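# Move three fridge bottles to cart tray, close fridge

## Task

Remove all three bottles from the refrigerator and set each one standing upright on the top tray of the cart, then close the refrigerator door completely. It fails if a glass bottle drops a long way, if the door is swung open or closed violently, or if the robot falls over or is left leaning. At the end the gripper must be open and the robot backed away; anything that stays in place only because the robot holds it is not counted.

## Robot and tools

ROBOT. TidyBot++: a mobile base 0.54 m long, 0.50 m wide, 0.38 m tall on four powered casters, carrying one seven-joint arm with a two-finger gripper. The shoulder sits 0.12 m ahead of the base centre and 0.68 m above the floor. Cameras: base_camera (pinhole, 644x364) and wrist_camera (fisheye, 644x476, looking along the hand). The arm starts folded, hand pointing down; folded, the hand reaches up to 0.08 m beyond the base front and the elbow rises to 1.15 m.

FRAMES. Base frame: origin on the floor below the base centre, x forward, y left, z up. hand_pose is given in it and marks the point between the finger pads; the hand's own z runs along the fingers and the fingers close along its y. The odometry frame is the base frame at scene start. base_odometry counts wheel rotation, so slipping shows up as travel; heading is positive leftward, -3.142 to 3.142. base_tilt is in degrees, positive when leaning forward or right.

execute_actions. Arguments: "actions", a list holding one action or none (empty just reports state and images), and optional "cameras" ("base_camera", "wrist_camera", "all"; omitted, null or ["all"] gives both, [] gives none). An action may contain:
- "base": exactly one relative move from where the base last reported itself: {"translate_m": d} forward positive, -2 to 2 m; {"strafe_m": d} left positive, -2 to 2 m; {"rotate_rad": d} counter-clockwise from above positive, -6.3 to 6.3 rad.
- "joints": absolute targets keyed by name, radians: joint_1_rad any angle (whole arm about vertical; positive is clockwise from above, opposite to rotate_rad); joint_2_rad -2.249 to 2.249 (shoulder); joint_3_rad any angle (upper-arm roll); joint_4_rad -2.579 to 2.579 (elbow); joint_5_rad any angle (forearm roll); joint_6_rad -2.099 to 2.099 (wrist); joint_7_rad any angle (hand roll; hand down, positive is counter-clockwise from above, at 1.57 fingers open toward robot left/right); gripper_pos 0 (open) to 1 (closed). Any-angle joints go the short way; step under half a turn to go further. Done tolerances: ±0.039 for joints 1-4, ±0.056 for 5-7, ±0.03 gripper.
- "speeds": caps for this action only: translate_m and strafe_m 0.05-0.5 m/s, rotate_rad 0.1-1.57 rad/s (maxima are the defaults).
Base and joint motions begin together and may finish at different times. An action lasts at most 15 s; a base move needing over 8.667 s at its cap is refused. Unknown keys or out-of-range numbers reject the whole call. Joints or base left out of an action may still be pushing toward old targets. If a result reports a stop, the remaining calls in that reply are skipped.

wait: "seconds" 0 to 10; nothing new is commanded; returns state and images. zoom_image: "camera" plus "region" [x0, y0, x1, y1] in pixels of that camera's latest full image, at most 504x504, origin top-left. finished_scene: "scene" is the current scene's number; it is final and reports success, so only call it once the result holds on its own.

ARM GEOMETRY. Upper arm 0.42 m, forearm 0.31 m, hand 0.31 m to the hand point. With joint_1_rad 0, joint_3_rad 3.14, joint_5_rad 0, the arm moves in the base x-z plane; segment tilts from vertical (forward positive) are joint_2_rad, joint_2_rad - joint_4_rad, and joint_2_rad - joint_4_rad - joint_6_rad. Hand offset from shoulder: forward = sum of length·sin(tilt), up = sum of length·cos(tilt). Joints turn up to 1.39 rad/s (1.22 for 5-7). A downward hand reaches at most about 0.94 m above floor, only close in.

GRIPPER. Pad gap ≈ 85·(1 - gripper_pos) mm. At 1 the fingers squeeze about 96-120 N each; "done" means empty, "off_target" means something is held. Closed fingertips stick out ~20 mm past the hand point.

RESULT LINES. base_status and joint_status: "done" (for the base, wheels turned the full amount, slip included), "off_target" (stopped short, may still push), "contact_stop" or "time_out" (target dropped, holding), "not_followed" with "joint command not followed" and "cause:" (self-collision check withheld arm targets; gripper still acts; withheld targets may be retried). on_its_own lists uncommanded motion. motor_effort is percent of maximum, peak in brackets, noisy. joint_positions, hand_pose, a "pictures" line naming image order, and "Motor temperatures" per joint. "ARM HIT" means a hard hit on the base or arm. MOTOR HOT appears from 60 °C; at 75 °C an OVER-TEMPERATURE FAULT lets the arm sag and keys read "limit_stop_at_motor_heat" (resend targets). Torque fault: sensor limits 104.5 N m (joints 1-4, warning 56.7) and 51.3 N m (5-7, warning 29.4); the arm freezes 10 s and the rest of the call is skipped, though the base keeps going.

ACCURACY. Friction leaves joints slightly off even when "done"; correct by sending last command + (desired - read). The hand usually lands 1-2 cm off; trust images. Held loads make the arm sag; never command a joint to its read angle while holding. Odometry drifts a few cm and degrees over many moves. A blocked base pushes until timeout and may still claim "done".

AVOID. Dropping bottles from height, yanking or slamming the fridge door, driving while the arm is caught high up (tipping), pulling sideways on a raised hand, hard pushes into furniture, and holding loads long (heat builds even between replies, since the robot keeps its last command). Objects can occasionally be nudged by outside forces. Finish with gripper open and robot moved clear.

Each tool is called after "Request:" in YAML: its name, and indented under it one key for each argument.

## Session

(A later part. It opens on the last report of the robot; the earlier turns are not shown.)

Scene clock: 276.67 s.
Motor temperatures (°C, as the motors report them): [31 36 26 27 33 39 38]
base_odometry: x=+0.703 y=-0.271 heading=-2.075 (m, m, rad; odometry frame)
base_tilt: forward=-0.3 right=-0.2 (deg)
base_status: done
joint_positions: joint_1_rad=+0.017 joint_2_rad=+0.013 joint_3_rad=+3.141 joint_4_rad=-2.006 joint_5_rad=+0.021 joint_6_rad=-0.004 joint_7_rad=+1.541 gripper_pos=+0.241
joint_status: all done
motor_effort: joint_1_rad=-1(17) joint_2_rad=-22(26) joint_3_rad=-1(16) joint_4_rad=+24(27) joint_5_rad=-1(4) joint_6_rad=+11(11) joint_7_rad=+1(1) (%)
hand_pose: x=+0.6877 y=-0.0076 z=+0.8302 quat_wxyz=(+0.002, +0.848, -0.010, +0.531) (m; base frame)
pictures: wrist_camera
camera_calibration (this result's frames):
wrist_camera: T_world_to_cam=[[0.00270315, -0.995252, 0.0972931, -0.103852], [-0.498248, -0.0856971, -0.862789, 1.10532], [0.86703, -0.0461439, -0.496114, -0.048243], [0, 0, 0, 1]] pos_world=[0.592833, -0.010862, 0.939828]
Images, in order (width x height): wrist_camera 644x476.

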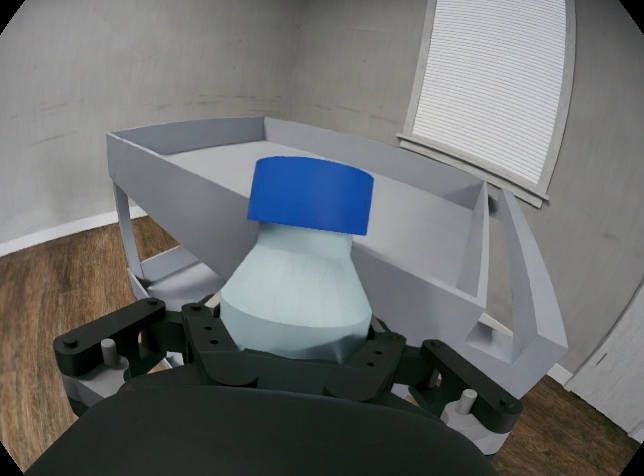

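Request:
execute_actions:
  actions:
    - {"joints":{"joint_2_rad":0.2,"joint_4_rad":-1.605,"joint_6_rad":0.235}}
  cameras: []

Request:
execute_actions:
  actions:
    - {"base":{"translate_m":0.25},"speeds":{"translate_m":0.2}}

Scene clock: 293.37 s.
Motor temperatures (°C, as the motors report them): [31 35 26 27 33 39 38]
base_odometry: x=+0.703 y=-0.271 heading=-2.075 (m, m, rad; odometry frame)
base_tilt: forward=-0.3 right=-0.1 (deg)
base_status: not commanded
joint_positions: joint_1_rad=+0.017 joint_2_rad=+0.215 joint_3_rad=+3.141 joint_4_rad=-1.639 joint_5_rad=+0.021 joint_6_rad=+0.190 joint_7_rad=+1.541 gripper_pos=+0.241
joint_status: all done
motor_effort: joint_1_rad=-1(2) joint_2_rad=-31(32) joint_3_rad=-1(3) joint_4_rad=+26(35) joint_5_rad=-1(0) joint_6_rad=+12(18) joint_7_rad=+1(1) (%)
hand_pose: x=+0.8205 y=-0.0083 z=+0.9755 quat_wxyz=(+0.001, +0.740, -0.008, +0.673) (m; base frame)
pictures: none
No camera images: the call's "cameras" was empty. Leave "cameras" out to get every camera's image.

Scene clock: 295.40 s.
Motor temperatures (°C, as the motors report them): [31 35 26 28 33 39 38]
base_odometry: x=+0.582 y=-0.490 heading=-2.076 (m, m, rad; odometry frame)
base_tilt: forward=-0.3 right=-0.1 (deg)
base_status: done
joint_positions: joint_1_rad=+0.017 joint_2_rad=+0.223 joint_3_rad=+3.141 joint_4_rad=-1.639 joint_5_rad=+0.021 joint_6_rad=+0.190 joint_7_rad=+1.541 gripper_pos=+0.241
joint_status: not commanded
motor_effort: joint_1_rad=-1(0) joint_2_rad=-32(34) joint_3_rad=-1(1) joint_4_rad=+26(28) joint_5_rad=-1(1) joint_6_rad=+12(12) joint_7_rad=+0(0) (%)
hand_pose: x=+0.8229 y=-0.0084 z=+0.9699 quat_wxyz=(+0.001, +0.742, -0.008, +0.670) (m; base frame)
pictures: base_camera, wrist_camera
camera_calibration (this result's frames):
wrist_camera: T_world_to_cam=[[-0.0275297, -0.994937, 0.0966525, -0.093056], [-0.171596, -0.0905502, -0.980997, 1.13897], [0.984783, -0.0435918, -0.168235, -0.511003], [0, 0, 0, 1]] pos_world=[0.696108, -0.011726, 1.04036]
Images, in order (width x height): base_camera 644x364, wrist_camera 644x476.

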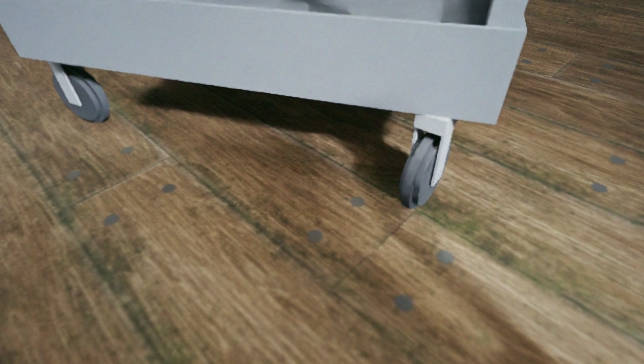

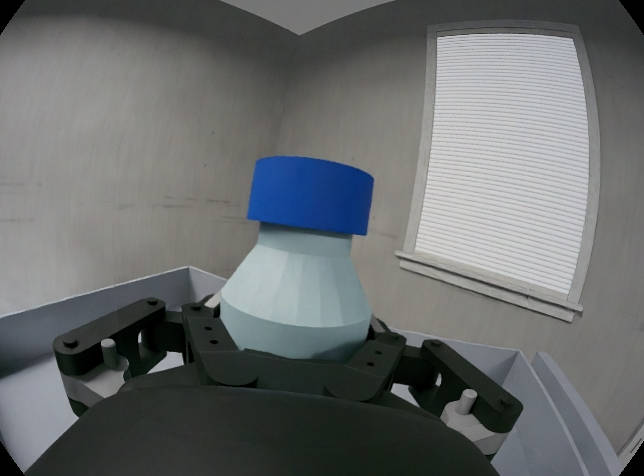

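Request:
execute_actions:
  actions:
    - {"joints":{"joint_2_rad":0.28,"joint_6_rad":0.41}}
  cameras: ["wrist_camera"]

Scene clock: 311.83 s.
Motor temperatures (°C, as the motors report them): [31 35 26 28 33 39 38]
base_odometry: x=+0.582 y=-0.490 heading=-2.076 (m, m, rad; odometry frame)
base_tilt: forward=-0.2 right=-0.2 (deg)
base_status: not commanded
joint_positions: joint_1_rad=+0.017 joint_2_rad=+0.304 joint_3_rad=+3.141 joint_4_rad=-1.639 joint_5_rad=+0.021 joint_6_rad=+0.361 joint_7_rad=+1.541 gripper_pos=+0.241
joint_status: all done
motor_effort: joint_1_rad=-1(1) joint_2_rad=-34(36) joint_3_rad=-1(1) joint_4_rad=+26(27) joint_5_rad=-2(2) joint_6_rad=+12(12) joint_7_rad=+0(1) (%)
hand_pose: x=+0.8490 y=-0.0077 z=+0.9653 quat_wxyz=(-0.001, +0.711, -0.006, +0.703) (m; base frame)
pictures: wrist_camera
camera_calibration (this result's frames):
wrist_camera: T_world_to_cam=[[-0.0327758, -0.995029, 0.094037, -0.0842565], [-0.081611, -0.0911089, -0.992491, 1.07368], [0.996125, -0.0402041, -0.0782192, -0.633966], [0, 0, 0, 1]] pos_world=[0.716372, -0.0115039, 1.02395]
Images, in order (width x height): wrist_camera 644x476.

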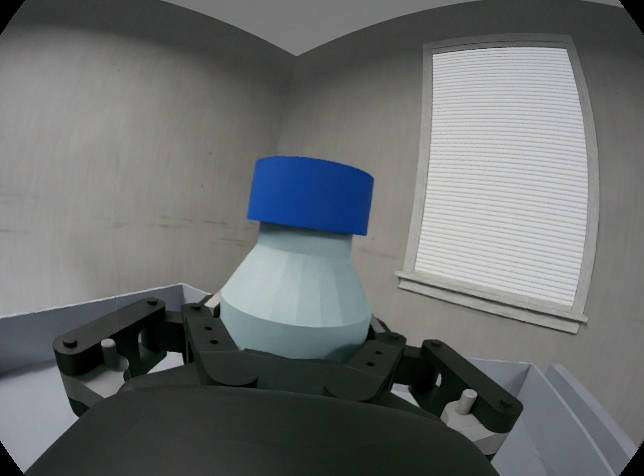

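Request:
execute_actions:
  actions:
    - {"joints":{"joint_2_rad":0.43,"joint_6_rad":0.56}}
  cameras: ["wrist_camera"]

Scene clock: 322.73 s.
Motor temperatures (°C, as the motors report them): [31 35 26 28 33 39 38]
base_odometry: x=+0.582 y=-0.490 heading=-2.076 (m, m, rad; odometry frame)
base_tilt: forward=-0.3 right=-0.2 (deg)
base_status: not commanded
joint_positions: joint_1_rad=+0.017 joint_2_rad=+0.452 joint_3_rad=+3.141 joint_4_rad=-1.638 joint_5_rad=+0.021 joint_6_rad=+0.507 joint_7_rad=+1.541 gripper_pos=+0.241
joint_status: all done
motor_effort: joint_1_rad=+0(1) joint_2_rad=-38(40) joint_3_rad=-1(1) joint_4_rad=+25(26) joint_5_rad=-1(1) joint_6_rad=+12(16) joint_7_rad=+0(0) (%)
hand_pose: x=+0.8869 y=-0.0075 z=+0.9009 quat_wxyz=(-0.002, +0.711, -0.006, +0.703) (m; base frame)
pictures: wrist_camera
camera_calibration (this result's frames):
wrist_camera: T_world_to_cam=[[-0.0302493, -0.99529, 0.092099, -0.0773004], [-0.081883, -0.089364, -0.992627, 1.01326], [0.996183, -0.0375676, -0.0787942, -0.676269], [0, 0, 0, 1]] pos_world=[0.754319, -0.0117932, 0.959623]
Images, in order (width x height): wrist_camera 644x476.

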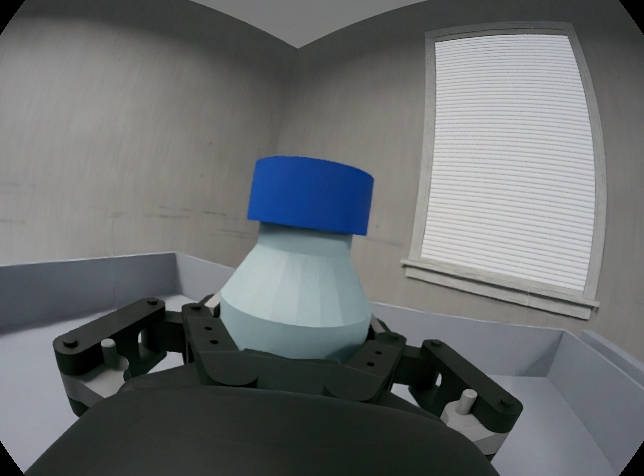

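Lower a bit more.

Request:
execute_actions:
  actions:
    - {"joints":{"joint_2_rad":0.52,"joint_6_rad":0.65}}
  cameras: ["wrist_camera"]

Scene clock: 329.37 s.
Motor temperatures (°C, as the motors report them): [31 35 26 28 33 39 38]
base_odometry: x=+0.582 y=-0.490 heading=-2.076 (m, m, rad; odometry frame)
base_tilt: forward=-0.3 right=-0.2 (deg)
base_status: not commanded
joint_positions: joint_1_rad=+0.017 joint_2_rad=+0.466 joint_3_rad=+3.141 joint_4_rad=-1.627 joint_5_rad=+0.021 joint_6_rad=+0.600 joint_7_rad=+1.541 gripper_pos=+0.241
joint_status: joint_2_rad off_target (ended at +0.466, target +0.520); the others done
motor_effort: joint_1_rad=-3(4) joint_2_rad=-26(38) joint_3_rad=-3(3) joint_4_rad=+20(25) joint_5_rad=-2(2) joint_6_rad=+12(13) joint_7_rad=+0(0) (%)
hand_pose: x=+0.8909 y=-0.0071 z=+0.9246 quat_wxyz=(-0.003, +0.679, -0.005, +0.734) (m; base frame)
pictures: wrist_camera
camera_calibration (this result's frames):
wrist_camera: T_world_to_cam=[[-0.0367166, -0.995307, 0.0895258, -0.0708173], [0.00652665, -0.0898231, -0.995936, 0.961443], [0.999304, -0.0359831, 0.00979403, -0.763026], [0, 0, 0, 1]] pos_world=[0.75362, -0.0115813, 0.971349]
Images, in order (width x height): wrist_camera 644x476.

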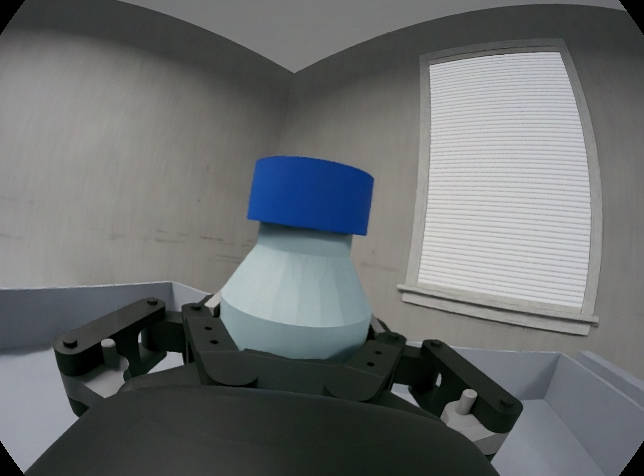

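Request:
execute_actions:
  actions:
    - {"joints":{"joint_2_rad":0.45,"joint_6_rad":0.55}}
  cameras: []

Request:
execute_actions:
  actions:
    - {"joints":{"gripper_pos":0.0}}
  cameras: []

Request:
execute_actions:
  actions:
    - {"base":{"translate_m":-0.2},"speeds":{"translate_m":0.15}}
  cameras: ["wrist_camera"]

Scene clock: 336.00 s.
Motor temperatures (°C, as the motors report them): [31 35 26 28 33 39 38]
base_odometry: x=+0.582 y=-0.490 heading=-2.076 (m, m, rad; odometry frame)
base_tilt: forward=-0.3 right=-0.2 (deg)
base_status: not commanded
joint_positions: joint_1_rad=+0.017 joint_2_rad=+0.465 joint_3_rad=+3.141 joint_4_rad=-1.627 joint_5_rad=+0.021 joint_6_rad=+0.557 joint_7_rad=+1.541 gripper_pos=+0.241
joint_status: all done
motor_effort: joint_1_rad=-1(3) joint_2_rad=-34(35) joint_3_rad=-2(3) joint_4_rad=+23(24) joint_5_rad=-1(3) joint_6_rad=+12(12) joint_7_rad=+0(0) (%)
hand_pose: x=+0.8914 y=-0.0074 z=+0.9121 quat_wxyz=(-0.003, +0.695, -0.006, +0.719) (m; base frame)
pictures: none
No camera images: the call's "cameras" was empty. Leave "cameras" out to get every camera's image.

Scene clock: 337.23 s.
Motor temperatures (°C, as the motors report them): [31 35 26 28 33 39 38]
base_odometry: x=+0.582 y=-0.490 heading=-2.076 (m, m, rad; odometry frame)
base_tilt: forward=-0.3 right=-0.2 (deg)
base_status: not commanded
joint_positions: joint_1_rad=+0.017 joint_2_rad=+0.461 joint_3_rad=+3.141 joint_4_rad=-1.626 joint_5_rad=+0.021 joint_6_rad=+0.557 joint_7_rad=+1.541 gripper_pos=+0.000
joint_status: all done
motor_effort: joint_1_rad=-1(3) joint_2_rad=-33(35) joint_3_rad=-2(3) joint_4_rad=+20(23) joint_5_rad=-1(0) joint_6_rad=+8(11) joint_7_rad=+0(0) (%)
hand_pose: x=+0.8905 y=-0.0077 z=+0.9166 quat_wxyz=(-0.003, +0.692, -0.006, +0.722) (m; base frame)
pictures: none
No camera images: the call's "cameras" was empty. Leave "cameras" out to get every camera's image.

Scene clock: 339.23 s.
Motor temperatures (°C, as the motors report them): [31 35 26 28 33 39 38]
base_odometry: x=+0.679 y=-0.315 heading=-2.076 (m, m, rad; odometry frame)
base_tilt: forward=-0.3 right=-0.2 (deg)
base_status: done
joint_positions: joint_1_rad=+0.017 joint_2_rad=+0.452 joint_3_rad=+3.141 joint_4_rad=-1.625 joint_5_rad=+0.021 joint_6_rad=+0.557 joint_7_rad=+1.541 gripper_pos=+0.000
joint_status: not commanded
motor_effort: joint_1_rad=-1(2) joint_2_rad=-33(36) joint_3_rad=-1(3) joint_4_rad=+21(22) joint_5_rad=-1(1) joint_6_rad=+8(9) joint_7_rad=+0(0) (%)
hand_pose: x=+0.8886 y=-0.0076 z=+0.9232 quat_wxyz=(-0.002, +0.689, -0.006, +0.725) (m; base frame)
pictures: wrist_camera
camera_calibration (this result's frames):
wrist_camera: T_world_to_cam=[[-0.0355435, -0.995278, 0.0903218, -0.073053], [-0.0205664, -0.0896313, -0.995763, 0.983873], [0.999156, -0.0372505, -0.0172835, -0.73562], [0, 0, 0, 1]] pos_world=[0.752638, -0.0119244, 0.973589]
Images, in order (width x height): wrist_camera 644x476.

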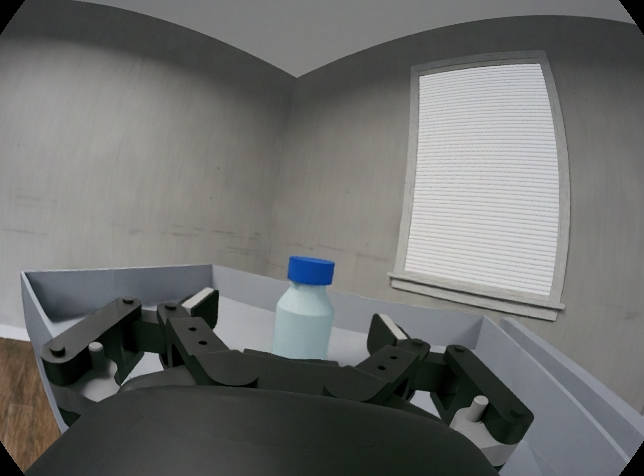

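Request:
execute_actions:
  actions:
    - {"base":{"rotate_rad":2.6},"joints":{"joint_2_rad":-0.36,"joint_4_rad":-2.53,"joint_6_rad":0.6}}
  cameras: []

Request:
execute_actions:
  actions:
    - {"base":{"translate_m":0.3},"joints":{"joint_1_rad":0.02,"joint_2_rad":1.5,"joint_4_rad":-0.45,"joint_6_rad":0.38}}

Scene clock: 352.83 s.
Motor temperatures (°C, as the motors report them): [31 35 26 28 33 39 38]
base_odometry: x=+0.679 y=-0.315 heading=+0.524 (m, m, rad; odometry frame)
base_tilt: forward=-0.3 right=-0.2 (deg)
base_status: done
joint_positions: joint_1_rad=+0.024 joint_2_rad=-0.352 joint_3_rad=+3.139 joint_4_rad=-2.504 joint_5_rad=+0.021 joint_6_rad=+0.567 joint_7_rad=+1.541 gripper_pos=+0.000
joint_status: all done
motor_effort: joint_1_rad=-1(5) joint_2_rad=-6(36) joint_3_rad=+0(4) joint_4_rad=+20(21) joint_5_rad=-1(2) joint_6_rad=+8(9) joint_7_rad=+0(0) (%)
hand_pose: x=+0.5480 y=-0.0043 z=+0.8998 quat_wxyz=(+0.000, +0.712, -0.008, +0.702) (m; base frame)
pictures: none
No camera images: the call's "cameras" was empty. Leave "cameras" out to get every camera's image.

Scene clock: 356.00 s.
Motor temperatures (°C, as the motors report them): [31 35 26 28 33 39 38]
base_odometry: x=+0.939 y=-0.164 heading=+0.524 (m, m, rad; odometry frame)
base_tilt: forward=-0.3 right=-0.2 (deg)
base_status: done
joint_positions: joint_1_rad=+0.024 joint_2_rad=+1.498 joint_3_rad=+3.139 joint_4_rad=-0.479 joint_5_rad=+0.021 joint_6_rad=+0.411 joint_7_rad=+1.541 gripper_pos=+0.000
joint_status: all done
motor_effort: joint_1_rad=-1(0) joint_2_rad=-53(54) joint_3_rad=-2(2) joint_4_rad=+21(22) joint_5_rad=-1(2) joint_6_rad=+8(9) joint_7_rad=+1(0) (%)
hand_pose: x=+1.1385 y=-0.0198 z=+0.5894 quat_wxyz=(+0.001, +0.705, -0.010, +0.709) (m; base frame)
pictures: base_camera, wrist_camera
camera_calibration (this result's frames):
wrist_camera: T_world_to_cam=[[-0.0415469, -0.995009, 0.0907249, -0.0395597], [-0.0667368, -0.0878369, -0.993897, 0.707017], [0.996905, -0.047348, -0.0627543, -0.962386], [0, 0, 0, 1]] pos_world=[1.00495, -0.0228272, 0.645897]
Images, in order (width x height): base_camera 644x364, wrist_camera 644x476.

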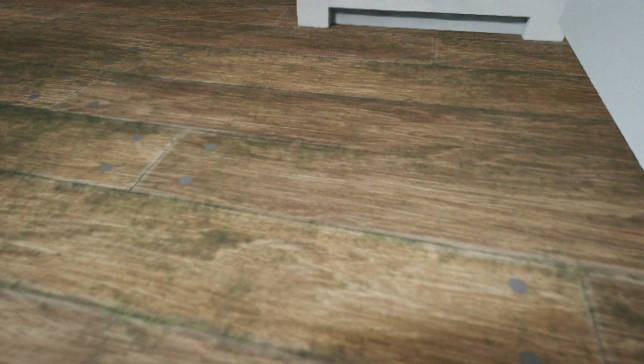

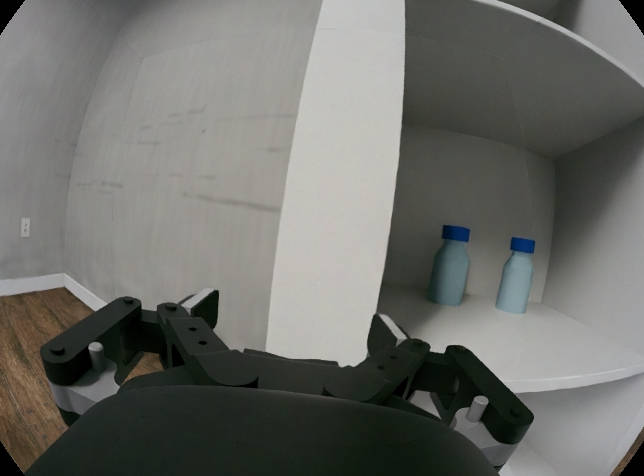

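Request:
execute_actions:
  actions:
    - {"base":{"translate_m":-0.15}}
  cameras: []

Request:
execute_actions:
  actions:
    - {"base":{"rotate_rad":-0.36},"speeds":{"rotate_rad":0.5}}

Scene clock: 367.23 s.
Motor temperatures (°C, as the motors report them): [31 35 26 28 33 39 38]
base_odometry: x=+0.809 y=-0.239 heading=+0.525 (m, m, rad; odometry frame)
base_tilt: forward=-0.2 right=-0.1 (deg)
base_status: done
joint_positions: joint_1_rad=+0.023 joint_2_rad=+1.498 joint_3_rad=+3.139 joint_4_rad=-0.477 joint_5_rad=+0.021 joint_6_rad=+0.411 joint_7_rad=+1.541 gripper_pos=+0.000
joint_status: not commanded
motor_effort: joint_1_rad=-1(7) joint_2_rad=-53(54) joint_3_rad=-2(2) joint_4_rad=+21(22) joint_5_rad=-1(1) joint_6_rad=+8(9) joint_7_rad=+0(1) (%)
hand_pose: x=+1.1388 y=-0.0196 z=+0.5908 quat_wxyz=(+0.001, +0.705, -0.010, +0.709) (m; base frame)
pictures: none
No camera images: the call's "cameras" was empty. Leave "cameras" out to get every camera's image.

Scene clock: 368.70 s.
Motor temperatures (°C, as the motors report them): [31 36 26 28 33 39 38]
base_odometry: x=+0.809 y=-0.239 heading=+0.166 (m, m, rad; odometry frame)
base_tilt: forward=-0.3 right=-0.2 (deg)
base_status: done
joint_positions: joint_1_rad=+0.024 joint_2_rad=+1.499 joint_3_rad=+3.139 joint_4_rad=-0.476 joint_5_rad=+0.022 joint_6_rad=+0.410 joint_7_rad=+1.541 gripper_pos=+0.000
joint_status: not commanded
motor_effort: joint_1_rad=+0(9) joint_2_rad=-53(55) joint_3_rad=-2(3) joint_4_rad=+21(23) joint_5_rad=-1(6) joint_6_rad=+8(9) joint_7_rad=+0(0) (%)
hand_pose: x=+1.1388 y=-0.0196 z=+0.5901 quat_wxyz=(+0.001, +0.705, -0.009, +0.709) (m; base frame)
pictures: base_camera, wrist_camera
camera_calibration (this result's frames):
wrist_camera: T_world_to_cam=[[-0.0409827, -0.99489, 0.0922776, -0.0409309], [-0.0653487, -0.0894885, -0.993842, 0.706127], [0.997021, -0.0467606, -0.0613472, -0.963561], [0, 0, 0, 1]] pos_world=[1.00516, -0.0225881, 0.646444]
Images, in order (width x height): base_camera 644x364, wrist_camera 644x476.

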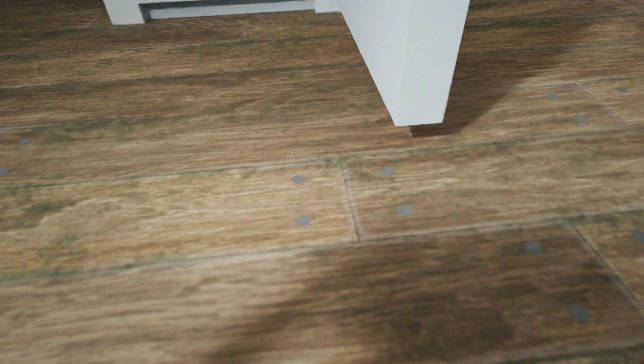

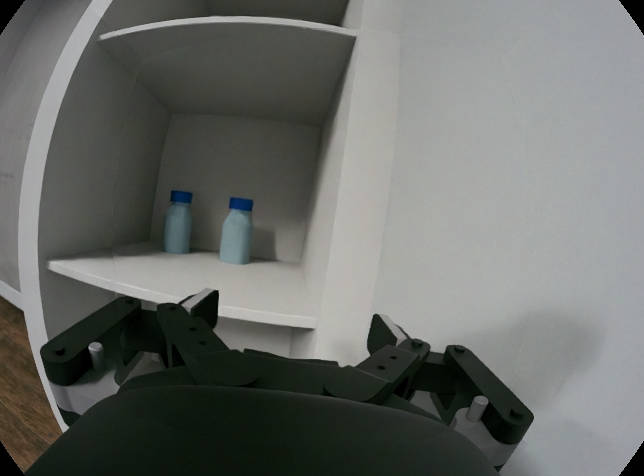

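Request:
execute_actions:
  actions:
    - {"base":{"strafe_m":0.18}}
  cameras: []

Request:
execute_actions:
  actions:
    - {"base":{"translate_m":0.35}}
  cameras: ["wrist_camera"]

Scene clock: 390.10 s.
Motor temperatures (°C, as the motors report them): [31 37 26 28 33 39 38]
base_odometry: x=+0.779 y=-0.062 heading=+0.165 (m, m, rad; odometry frame)
base_tilt: forward=-0.3 right=-0.2 (deg)
base_status: done
joint_positions: joint_1_rad=+0.010 joint_2_rad=+1.499 joint_3_rad=+3.139 joint_4_rad=-0.476 joint_5_rad=+0.022 joint_6_rad=+0.410 joint_7_rad=+1.541 gripper_pos=+0.000
joint_status: not commanded
motor_effort: joint_1_rad=+0(5) joint_2_rad=-54(55) joint_3_rad=-2(3) joint_4_rad=+22(22) joint_5_rad=-2(2) joint_6_rad=+9(9) joint_7_rad=+0(0) (%)
hand_pose: x=+1.1389 y=-0.0058 z=+0.5901 quat_wxyz=(-0.004, +0.705, -0.004, +0.709) (m; base frame)
pictures: none
No camera images: the call's "cameras" was empty. Leave "cameras" out to get every camera's image.

Scene clock: 392.13 s.
Motor temperatures (°C, as the motors report them): [31 37 26 28 33 39 38]
base_odometry: x=+1.124 y=-0.004 heading=+0.166 (m, m, rad; odometry frame)
base_tilt: forward=-0.2 right=-0.1 (deg)
base_status: done
joint_positions: joint_1_rad=+0.010 joint_2_rad=+1.499 joint_3_rad=+3.139 joint_4_rad=-0.475 joint_5_rad=+0.022 joint_6_rad=+0.410 joint_7_rad=+1.541 gripper_pos=+0.000
joint_status: not commanded
motor_effort: joint_1_rad=+0(4) joint_2_rad=-54(55) joint_3_rad=-2(2) joint_4_rad=+22(22) joint_5_rad=-1(1) joint_6_rad=+9(9) joint_7_rad=+0(0) (%)
hand_pose: x=+1.1391 y=-0.0061 z=+0.5907 quat_wxyz=(-0.004, +0.705, -0.004, +0.709) (m; base frame)
pictures: wrist_camera
camera_calibration (this result's frames):
wrist_camera: T_world_to_cam=[[-0.0279166, -0.995343, 0.0922643, -0.0424369], [-0.0632066, -0.0903579, -0.993902, 0.705582], [0.99761, -0.0335781, -0.0603897, -0.964387], [0, 0, 0, 1]] pos_world=[1.00549, -0.0108667, 0.646955]
Images, in order (width x height): wrist_camera 644x476.

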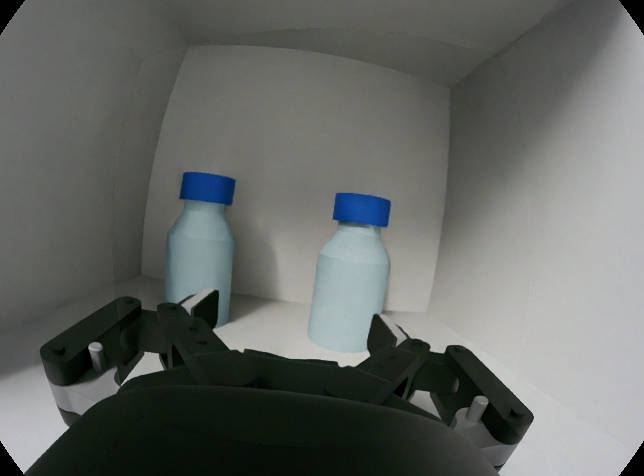

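Request:
execute_actions:
  actions:
    - {"base":{"strafe_m":-0.05},"speeds":{"strafe_m":0.08}}
  cameras: ["wrist_camera"]

Scene clock: 398.80 s.
Motor temperatures (°C, as the motors report them): [31 37 26 28 33 39 38]
base_odometry: x=+1.133 y=-0.053 heading=+0.166 (m, m, rad; odometry frame)
base_tilt: forward=-0.3 right=-0.2 (deg)
base_status: done
joint_positions: joint_1_rad=+0.015 joint_2_rad=+1.499 joint_3_rad=+3.139 joint_4_rad=-0.475 joint_5_rad=+0.022 joint_6_rad=+0.410 joint_7_rad=+1.541 gripper_pos=+0.000
joint_status: not commanded
motor_effort: joint_1_rad=-1(5) joint_2_rad=-53(54) joint_3_rad=-2(2) joint_4_rad=+22(22) joint_5_rad=-1(1) joint_6_rad=+8(9) joint_7_rad=+0(0) (%)
hand_pose: x=+1.1391 y=-0.0106 z=+0.5907 quat_wxyz=(-0.002, +0.705, -0.006, +0.709) (m; base frame)
pictures: wrist_camera
camera_calibration (this result's frames):
wrist_camera: T_world_to_cam=[[-0.0322564, -0.995212, 0.0922644, -0.0419209], [-0.0636047, -0.0900814, -0.993901, 0.705632], [0.997454, -0.0379281, -0.0603944, -0.964365], [0, 0, 0, 1]] pos_world=[1.00544, -0.0147324, 0.646954]
Images, in order (width x height): wrist_camera 644x476.

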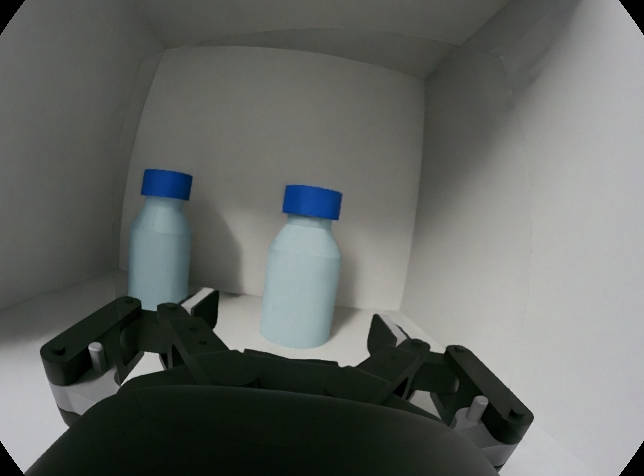

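Request:
execute_actions:
  actions:
    - {"base":{"translate_m":0.14},"speeds":{"translate_m":0.1}}
  cameras: ["wrist_camera"]

Scene clock: 405.27 s.
Motor temperatures (°C, as the motors report them): [31 37 26 28 33 39 38]
base_odometry: x=+1.271 y=-0.030 heading=+0.166 (m, m, rad; odometry frame)
base_tilt: forward=-0.3 right=-0.2 (deg)
base_status: done
joint_positions: joint_1_rad=+0.015 joint_2_rad=+1.499 joint_3_rad=+3.139 joint_4_rad=-0.474 joint_5_rad=+0.022 joint_6_rad=+0.409 joint_7_rad=+1.541 gripper_pos=+0.000
joint_status: not commanded
motor_effort: joint_1_rad=+0(2) joint_2_rad=-54(55) joint_3_rad=-2(2) joint_4_rad=+22(23) joint_5_rad=-1(2) joint_6_rad=+9(9) joint_7_rad=+0(0) (%)
hand_pose: x=+1.1391 y=-0.0106 z=+0.5905 quat_wxyz=(-0.002, +0.705, -0.006, +0.709) (m; base frame)
pictures: wrist_camera
camera_calibration (this result's frames):
wrist_camera: T_world_to_cam=[[-0.0322378, -0.995212, 0.0922729, -0.0419332], [-0.0638931, -0.09008, -0.993883, 0.705776], [0.997436, -0.0379362, -0.0606832, -0.964207], [0, 0, 0, 1]] pos_world=[1.00548, -0.0147344, 0.646817]
Images, in order (width x height): wrist_camera 644x476.

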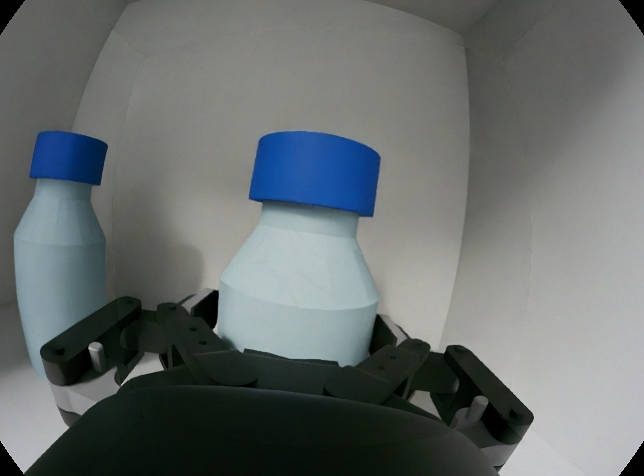

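Request:
execute_actions:
  actions:
    - {"joints":{"gripper_pos":1.0}}
  cameras: []

Request:
execute_actions:
  actions:
    - {"joints":{"joint_2_rad":1.42}}
  cameras: []

Request:
execute_actions:
  actions:
    - {"base":{"translate_m":-0.6}}
  cameras: []

Request:
execute_actions:
  actions:
    - {"joints":{"joint_2_rad":0.2,"joint_4_rad":-1.605,"joint_6_rad":0.33}}
  cameras: []

Scene clock: 419.23 s.
Motor temperatures (°C, as the motors report them): [31 38 26 29 33 39 38]
base_odometry: x=+1.271 y=-0.030 heading=+0.166 (m, m, rad; odometry frame)
base_tilt: forward=-0.3 right=-0.2 (deg)
base_status: not commanded
joint_positions: joint_1_rad=+0.015 joint_2_rad=+1.499 joint_3_rad=+3.139 joint_4_rad=-0.474 joint_5_rad=+0.022 joint_6_rad=+0.409 joint_7_rad=+1.541 gripper_pos=+0.227
joint_status: gripper_pos off_target (ended at +0.227, target +1.000)
motor_effort: joint_1_rad=-2(2) joint_2_rad=-53(53) joint_3_rad=-2(2) joint_4_rad=+21(22) joint_5_rad=-1(2) joint_6_rad=+8(9) joint_7_rad=+0(0) (%)
hand_pose: x=+1.1391 y=-0.0106 z=+0.5905 quat_wxyz=(-0.002, +0.705, -0.006, +0.709) (m; base frame)
pictures: none
No camera images: the call's "cameras" was empty. Leave "cameras" out to get every camera's image.

Scene clock: 420.33 s.
Motor temperatures (°C, as the motors report them): [31 38 26 29 33 39 38]
base_odometry: x=+1.271 y=-0.030 heading=+0.166 (m, m, rad; odometry frame)
base_tilt: forward=-0.2 right=-0.1 (deg)
base_status: not commanded
joint_positions: joint_1_rad=+0.015 joint_2_rad=+1.465 joint_3_rad=+3.139 joint_4_rad=-0.474 joint_5_rad=+0.022 joint_6_rad=+0.384 joint_7_rad=+1.541 gripper_pos=+0.227
joint_status: joint_2_rad off_target (ended at +1.465, target +1.420)
motor_effort: joint_1_rad=+0(1) joint_2_rad=-61(63) joint_3_rad=-2(2) joint_4_rad=+26(27) joint_5_rad=-1(2) joint_6_rad=+12(13) joint_7_rad=+0(0) (%)
hand_pose: x=+1.1418 y=-0.0108 z=+0.6179 quat_wxyz=(-0.002, +0.701, -0.006, +0.713) (m; base frame)
pictures: none
No camera images: the call's "cameras" was empty. Leave "cameras" out to get every camera's image.

Scene clock: 423.03 s.
Motor temperatures (°C, as the motors report them): [31 38 26 29 33 39 38]
base_odometry: x=+0.679 y=-0.129 heading=+0.166 (m, m, rad; odometry frame)
base_tilt: forward=-0.3 right=-0.2 (deg)
base_status: done
joint_positions: joint_1_rad=+0.016 joint_2_rad=+1.465 joint_3_rad=+3.139 joint_4_rad=-0.474 joint_5_rad=+0.022 joint_6_rad=+0.384 joint_7_rad=+1.541 gripper_pos=+0.227
joint_status: not commanded
motor_effort: joint_1_rad=-1(6) joint_2_rad=-60(63) joint_3_rad=-2(3) joint_4_rad=+26(28) joint_5_rad=-1(2) joint_6_rad=+12(13) joint_7_rad=+0(0) (%)
hand_pose: x=+1.1419 y=-0.0115 z=+0.6181 quat_wxyz=(-0.001, +0.702, -0.006, +0.713) (m; base frame)
pictures: none
No camera images: the call's "cameras" was empty. Leave "cameras" out to get every camera's image.

Scene clock: 425.53 s.
Motor temperatures (°C, as the motors report them): [31 39 26 29 33 39 38]
base_odometry: x=+0.679 y=-0.129 heading=+0.166 (m, m, rad; odometry frame)
base_tilt: forward=-0.3 right=-0.3 (deg)
base_status: not commanded
joint_positions: joint_1_rad=+0.016 joint_2_rad=+0.231 joint_3_rad=+3.139 joint_4_rad=-1.606 joint_5_rad=+0.022 joint_6_rad=+0.337 joint_7_rad=+1.541 gripper_pos=+0.227
joint_status: all done
motor_effort: joint_1_rad=-1(1) joint_2_rad=-33(63) joint_3_rad=-1(2) joint_4_rad=+27(28) joint_5_rad=-2(1) joint_6_rad=+12(13) joint_7_rad=+0(0) (%)
hand_pose: x=+0.8292 y=-0.0060 z=+1.0302 quat_wxyz=(-0.001, +0.682, -0.005, +0.731) (m; base frame)
pictures: none
No camera images: the call's "cameras" was empty. Leave "cameras" out to get every camera's image.

Rotate toward the cart (previous placing heading −2.08).

Request:
execute_actions:
  actions:
    - {"base":{"rotate_rad":-2.2}}

Scene clock: 434.93 s.
Motor temperatures (°C, as the motors report them): [31 38 26 29 33 39 38]
base_odometry: x=+0.671 y=-0.098 heading=-0.605 (m, m, rad; odometry frame)
base_tilt: forward=-0.3 right=-0.2 (deg)
base_status: rotate_rad time_out (by the wheels' count: -0.770 of -2.200)
joint_positions: joint_1_rad=-0.215 joint_2_rad=+0.213 joint_3_rad=+2.952 joint_4_rad=-1.625 joint_5_rad=+0.054 joint_6_rad=+0.325 joint_7_rad=+1.541 gripper_pos=+0.229
joint_status: not commanded
motor_effort: joint_1_rad=+41(52) joint_2_rad=-29(36) joint_3_rad=+34(41) joint_4_rad=+30(33) joint_5_rad=-11(14) joint_6_rad=+13(15) joint_7_rad=+1(1) (%)
hand_pose: x=+0.7659 y=+0.2663 z=+1.0306 quat_wxyz=(-0.156, +0.672, +0.135, +0.711) (m; base frame)
pictures: base_camera, wrist_camera
camera_calibration (this result's frames):
wrist_camera: T_world_to_cam=[[0.373291, -0.923886, 0.0841979, -0.140303], [0.0259243, -0.0803347, -0.996431, 1.07544], [0.927352, 0.374141, -0.00603706, -0.667164], [0, 0, 0, 1]] pos_world=[0.64319, 0.206385, 1.07939]
Images, in order (width x height): base_camera 644x364, wrist_camera 644x476.

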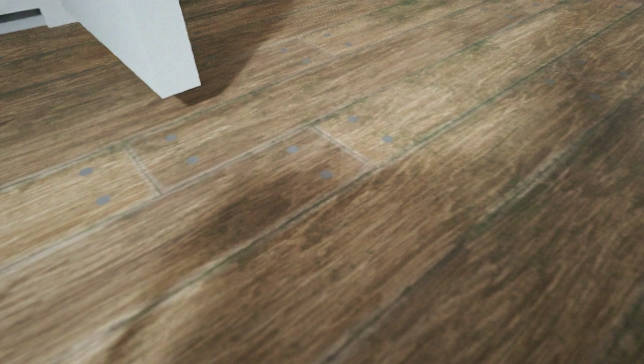

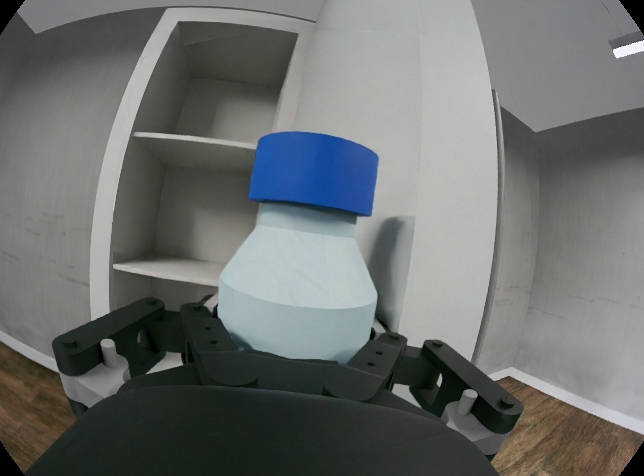

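Request:
execute_actions:
  actions:
    - {"base":{"translate_m":-0.3},"joints":{"joint_1_rad":0.02,"joint_3_rad":3.14,"joint_5_rad":0.02}}
  cameras: []

Request:
execute_actions:
  actions:
    - {"base":{"rotate_rad":-1.45}}

Scene clock: 447.17 s.
Motor temperatures (°C, as the motors report them): [32 38 27 29 33 39 38]
base_odometry: x=+0.424 y=+0.073 heading=-0.605 (m, m, rad; odometry frame)
base_tilt: forward=-0.3 right=-0.2 (deg)
base_status: done
joint_positions: joint_1_rad=+0.026 joint_2_rad=+0.220 joint_3_rad=+3.143 joint_4_rad=-1.625 joint_5_rad=+0.044 joint_6_rad=+0.325 joint_7_rad=+1.541 gripper_pos=+0.229
joint_status: all done
motor_effort: joint_1_rad=-1(40) joint_2_rad=-32(37) joint_3_rad=-1(31) joint_4_rad=+27(29) joint_5_rad=-2(12) joint_6_rad=+12(13) joint_7_rad=+0(0) (%)
hand_pose: x=+0.8243 y=-0.0136 z=+1.0226 quat_wxyz=(+0.010, +0.689, +0.000, +0.724) (m; base frame)
pictures: none
No camera images: the call's "cameras" was empty. Leave "cameras" out to get every camera's image.

Scene clock: 449.57 s.
Motor temperatures (°C, as the motors report them): [32 38 27 29 33 39 38]
base_odometry: x=+0.424 y=+0.073 heading=-2.055 (m, m, rad; odometry frame)
base_tilt: forward=-0.2 right=-0.1 (deg)
base_status: done
joint_positions: joint_1_rad=+0.032 joint_2_rad=+0.235 joint_3_rad=+3.149 joint_4_rad=-1.625 joint_5_rad=+0.044 joint_6_rad=+0.325 joint_7_rad=+1.541 gripper_pos=+0.229
joint_status: not commanded
motor_effort: joint_1_rad=+0(6) joint_2_rad=-33(36) joint_3_rad=-1(6) joint_4_rad=+27(27) joint_5_rad=-2(2) joint_6_rad=+12(13) joint_7_rad=+0(0) (%)
hand_pose: x=+0.8290 y=-0.0218 z=+1.0124 quat_wxyz=(+0.014, +0.694, -0.004, +0.719) (m; base frame)
pictures: base_camera, wrist_camera
camera_calibration (this result's frames):
wrist_camera: T_world_to_cam=[[-0.0553937, -0.99157, 0.117138, -0.10795], [-0.0374068, -0.115175, -0.992641, 1.08048], [0.997764, -0.0593678, -0.0307114, -0.660813], [0, 0, 0, 1]] pos_world=[0.693773, -0.0218269, 1.06487]
Images, in order (width x height): base_camera 644x364, wrist_camera 644x476.

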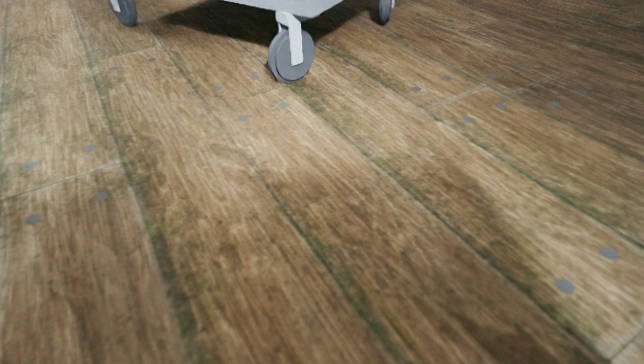

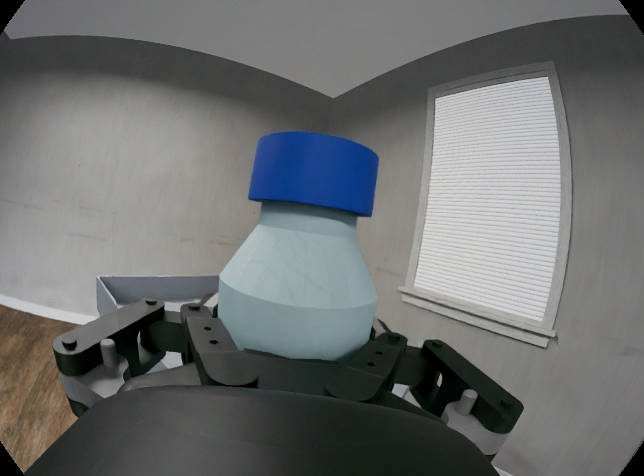

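Request:
execute_actions:
  actions:
    - {"base":{"translate_m":0.2},"speeds":{"translate_m":0.2}}
  cameras: []

Request:
execute_actions:
  actions:
    - {"joints":{"joint_2_rad":0.44,"joint_6_rad":0.56}}
  cameras: ["wrist_camera"]

Scene clock: 466.77 s.
Motor temperatures (°C, as the motors report them): [32 37 27 29 33 39 38]
base_odometry: x=+0.331 y=-0.104 heading=-2.056 (m, m, rad; odometry frame)
base_tilt: forward=-0.3 right=-0.2 (deg)
base_status: done
joint_positions: joint_1_rad=+0.032 joint_2_rad=+0.229 joint_3_rad=+3.149 joint_4_rad=-1.625 joint_5_rad=+0.044 joint_6_rad=+0.325 joint_7_rad=+1.541 gripper_pos=+0.229
joint_status: not commanded
motor_effort: joint_1_rad=+0(0) joint_2_rad=-32(35) joint_3_rad=-1(2) joint_4_rad=+27(28) joint_5_rad=-1(2) joint_6_rad=+12(13) joint_7_rad=+0(0) (%)
hand_pose: x=+0.8271 y=-0.0218 z=+1.0165 quat_wxyz=(+0.014, +0.692, -0.004, +0.721) (m; base frame)
pictures: none
No camera images: the call's "cameras" was empty. Leave "cameras" out to get every camera's image.

Scene clock: 468.20 s.
Motor temperatures (°C, as the motors report them): [32 37 27 29 33 39 38]
base_odometry: x=+0.331 y=-0.104 heading=-2.056 (m, m, rad; odometry frame)
base_tilt: forward=-0.2 right=-0.2 (deg)
base_status: not commanded
joint_positions: joint_1_rad=+0.032 joint_2_rad=+0.460 joint_3_rad=+3.149 joint_4_rad=-1.623 joint_5_rad=+0.044 joint_6_rad=+0.507 joint_7_rad=+1.541 gripper_pos=+0.229
joint_status: all done
motor_effort: joint_1_rad=+0(2) joint_2_rad=-38(43) joint_3_rad=-1(1) joint_4_rad=+25(27) joint_5_rad=-2(1) joint_6_rad=+12(12) joint_7_rad=+1(0) (%)
hand_pose: x=+0.8910 y=-0.0214 z=+0.9029 quat_wxyz=(+0.011, +0.709, -0.002, +0.705) (m; base frame)
pictures: wrist_camera
camera_calibration (this result's frames):
wrist_camera: T_world_to_cam=[[-0.0428101, -0.992321, 0.11604, -0.101483], [-0.0769831, -0.112525, -0.990662, 1.00772], [0.996113, -0.0513435, -0.0715748, -0.687465], [0, 0, 0, 1]] pos_world=[0.758026, -0.0226068, 0.96088]
Images, in order (width x height): wrist_camera 644x476.

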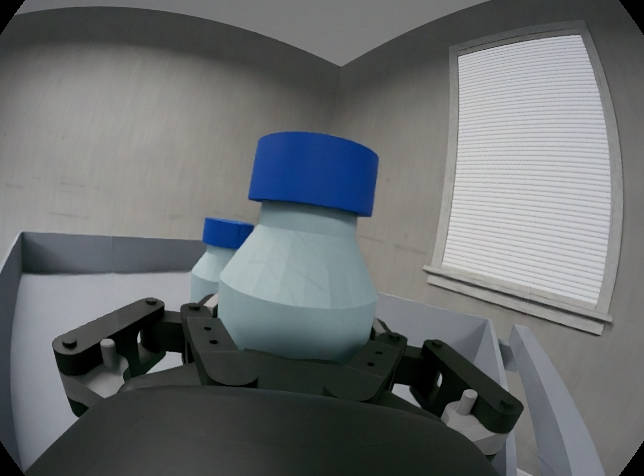

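Request:
execute_actions:
  actions:
    - {"joints":{"gripper_pos":0.0}}
  cameras: []

Request:
execute_actions:
  actions:
    - {"base":{"translate_m":-0.2},"speeds":{"translate_m":0.15}}
  cameras: ["wrist_camera"]

Scene clock: 477.43 s.
Motor temperatures (°C, as the motors report them): [32 37 27 29 33 39 38]
base_odometry: x=+0.331 y=-0.104 heading=-2.056 (m, m, rad; odometry frame)
base_tilt: forward=-0.2 right=-0.2 (deg)
base_status: not commanded
joint_positions: joint_1_rad=+0.032 joint_2_rad=+0.444 joint_3_rad=+3.149 joint_4_rad=-1.622 joint_5_rad=+0.043 joint_6_rad=+0.529 joint_7_rad=+1.541 gripper_pos=+0.000
joint_status: all done
motor_effort: joint_1_rad=+0(5) joint_2_rad=-33(37) joint_3_rad=-1(4) joint_4_rad=+21(25) joint_5_rad=-1(0) joint_6_rad=+9(12) joint_7_rad=+0(1) (%)
hand_pose: x=+0.8872 y=-0.0211 z=+0.9225 quat_wxyz=(+0.010, +0.695, -0.002, +0.719) (m; base frame)
pictures: none
No camera images: the call's "cameras" was empty. Leave "cameras" out to get every camera's image.

Scene clock: 479.43 s.
Motor temperatures (°C, as the motors report them): [32 37 27 29 33 39 38]
base_odometry: x=+0.424 y=+0.073 heading=-2.055 (m, m, rad; odometry frame)
base_tilt: forward=-0.3 right=-0.2 (deg)
base_status: done
joint_positions: joint_1_rad=+0.032 joint_2_rad=+0.441 joint_3_rad=+3.149 joint_4_rad=-1.622 joint_5_rad=+0.043 joint_6_rad=+0.530 joint_7_rad=+1.541 gripper_pos=+0.000
joint_status: not commanded
motor_effort: joint_1_rad=+0(1) joint_2_rad=-33(37) joint_3_rad=-1(2) joint_4_rad=+21(22) joint_5_rad=-1(2) joint_6_rad=+9(9) joint_7_rad=+0(0) (%)
hand_pose: x=+0.8863 y=-0.0210 z=+0.9254 quat_wxyz=(+0.010, +0.694, -0.002, +0.720) (m; base frame)
pictures: wrist_camera
camera_calibration (this result's frames):
wrist_camera: T_world_to_cam=[[-0.0471397, -0.992297, 0.114564, -0.0987687], [-0.0347001, -0.112995, -0.992989, 0.994341], [0.998285, -0.0507846, -0.0291062, -0.722402], [0, 0, 0, 1]] pos_world=[0.751011, -0.0223387, 0.977659]
Images, in order (width x height): wrist_camera 644x476.

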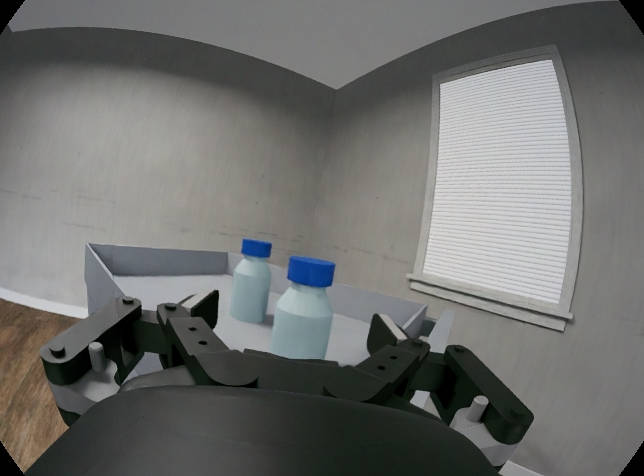

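Request:
execute_actions:
  actions:
    - {"base":{"rotate_rad":2.2},"joints":{"joint_2_rad":-0.36,"joint_4_rad":-2.53,"joint_6_rad":0.6}}

Scene clock: 491.13 s.
Motor temperatures (°C, as the motors report them): [32 37 27 29 33 39 38]
base_odometry: x=+0.424 y=+0.073 heading=+0.144 (m, m, rad; odometry frame)
base_tilt: forward=-0.3 right=-0.2 (deg)
base_status: done
joint_positions: joint_1_rad=+0.029 joint_2_rad=-0.354 joint_3_rad=+3.143 joint_4_rad=-2.506 joint_5_rad=+0.043 joint_6_rad=+0.567 joint_7_rad=+1.541 gripper_pos=+0.000
joint_status: all done
motor_effort: joint_1_rad=+0(5) joint_2_rad=-6(35) joint_3_rad=+0(4) joint_4_rad=+20(22) joint_5_rad=-1(2) joint_6_rad=+9(9) joint_7_rad=+0(0) (%)
hand_pose: x=+0.5471 y=-0.0047 z=+0.8997 quat_wxyz=(+0.005, +0.712, +0.000, +0.702) (m; base frame)
pictures: base_camera, wrist_camera
camera_calibration (this result's frames):
wrist_camera: T_world_to_cam=[[-0.0318797, -0.993397, 0.110209, -0.100031], [-0.0841861, -0.107205, -0.990666, 0.98387], [0.99594, -0.0408602, -0.0802125, -0.336393], [0, 0, 0, 1]] pos_world=[0.414666, -0.00763996, 0.958728]
Images, in order (width x height): base_camera 644x364, wrist_camera 644x476.

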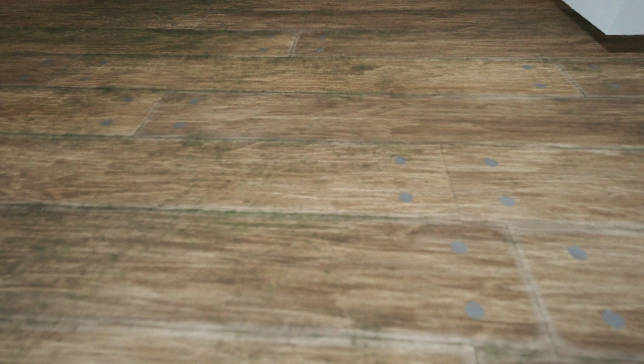

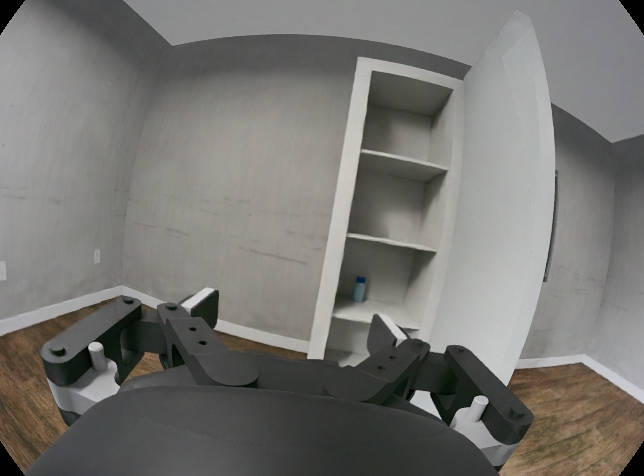

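Request:
execute_actions:
  actions:
    - {"base":{"strafe_m":-0.3},"joints":{"joint_1_rad":0.02,"joint_2_rad":1.5,"joint_4_rad":-0.45,"joint_6_rad":0.38}}
  cameras: []

Request:
execute_actions:
  actions:
    - {"base":{"translate_m":0.4}}

Scene clock: 512.70 s.
Motor temperatures (°C, as the motors report them): [32 36 27 28 33 39 38]
base_odometry: x=+0.467 y=-0.224 heading=+0.145 (m, m, rad; odometry frame)
base_tilt: forward=-0.3 right=-0.1 (deg)
base_status: done
joint_positions: joint_1_rad=+0.029 joint_2_rad=+1.498 joint_3_rad=+3.143 joint_4_rad=-0.479 joint_5_rad=+0.043 joint_6_rad=+0.411 joint_7_rad=+1.541 gripper_pos=+0.000
joint_status: all done
motor_effort: joint_1_rad=-1(4) joint_2_rad=-52(55) joint_3_rad=-2(2) joint_4_rad=+21(22) joint_5_rad=-1(2) joint_6_rad=+8(8) joint_7_rad=+0(0) (%)
hand_pose: x=+1.1385 y=-0.0235 z=+0.5899 quat_wxyz=(+0.009, +0.705, +0.000, +0.709) (m; base frame)
pictures: none
No camera images: the call's "cameras" was empty. Leave "cameras" out to get every camera's image.

Scene clock: 514.87 s.
Motor temperatures (°C, as the motors report them): [32 36 27 28 33 39 38]
base_odometry: x=+0.863 y=-0.167 heading=+0.144 (m, m, rad; odometry frame)
base_tilt: forward=-0.3 right=-0.2 (deg)
base_status: done
joint_positions: joint_1_rad=+0.029 joint_2_rad=+1.498 joint_3_rad=+3.143 joint_4_rad=-0.476 joint_5_rad=+0.043 joint_6_rad=+0.410 joint_7_rad=+1.541 gripper_pos=+0.000
joint_status: not commanded
motor_effort: joint_1_rad=+0(4) joint_2_rad=-54(55) joint_3_rad=-2(2) joint_4_rad=+22(22) joint_5_rad=-2(2) joint_6_rad=+9(9) joint_7_rad=+0(0) (%)
hand_pose: x=+1.1388 y=-0.0234 z=+0.5913 quat_wxyz=(+0.009, +0.705, +0.000, +0.710) (m; base frame)
pictures: base_camera, wrist_camera
camera_calibration (this result's frames):
wrist_camera: T_world_to_cam=[[-0.0387445, -0.992565, 0.115387, -0.0609667], [-0.0640882, -0.112768, -0.991552, 0.703665], [0.997192, -0.0458122, -0.0592426, -0.965148], [0, 0, 0, 1]] pos_world=[1.00517, -0.0253781, 0.647577]
Images, in order (width x height): base_camera 644x364, wrist_camera 644x476.

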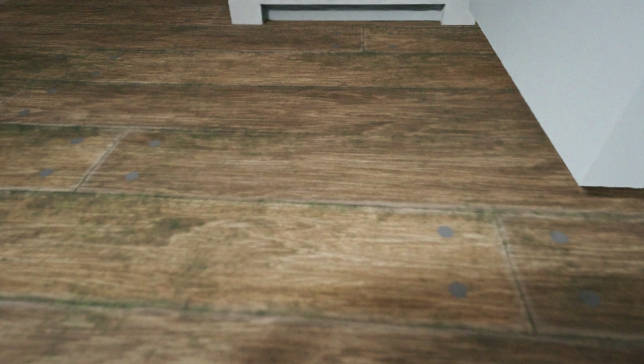

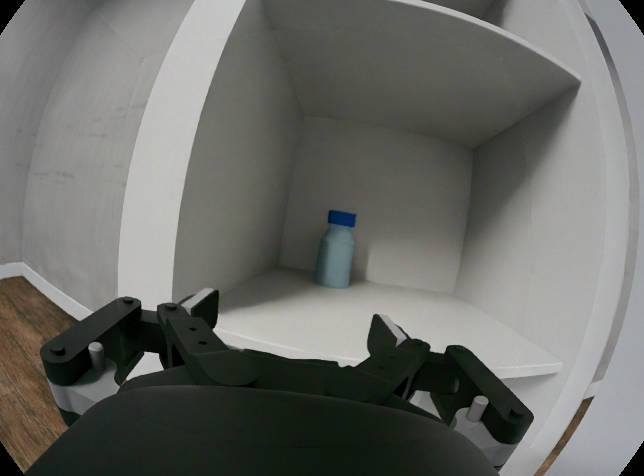

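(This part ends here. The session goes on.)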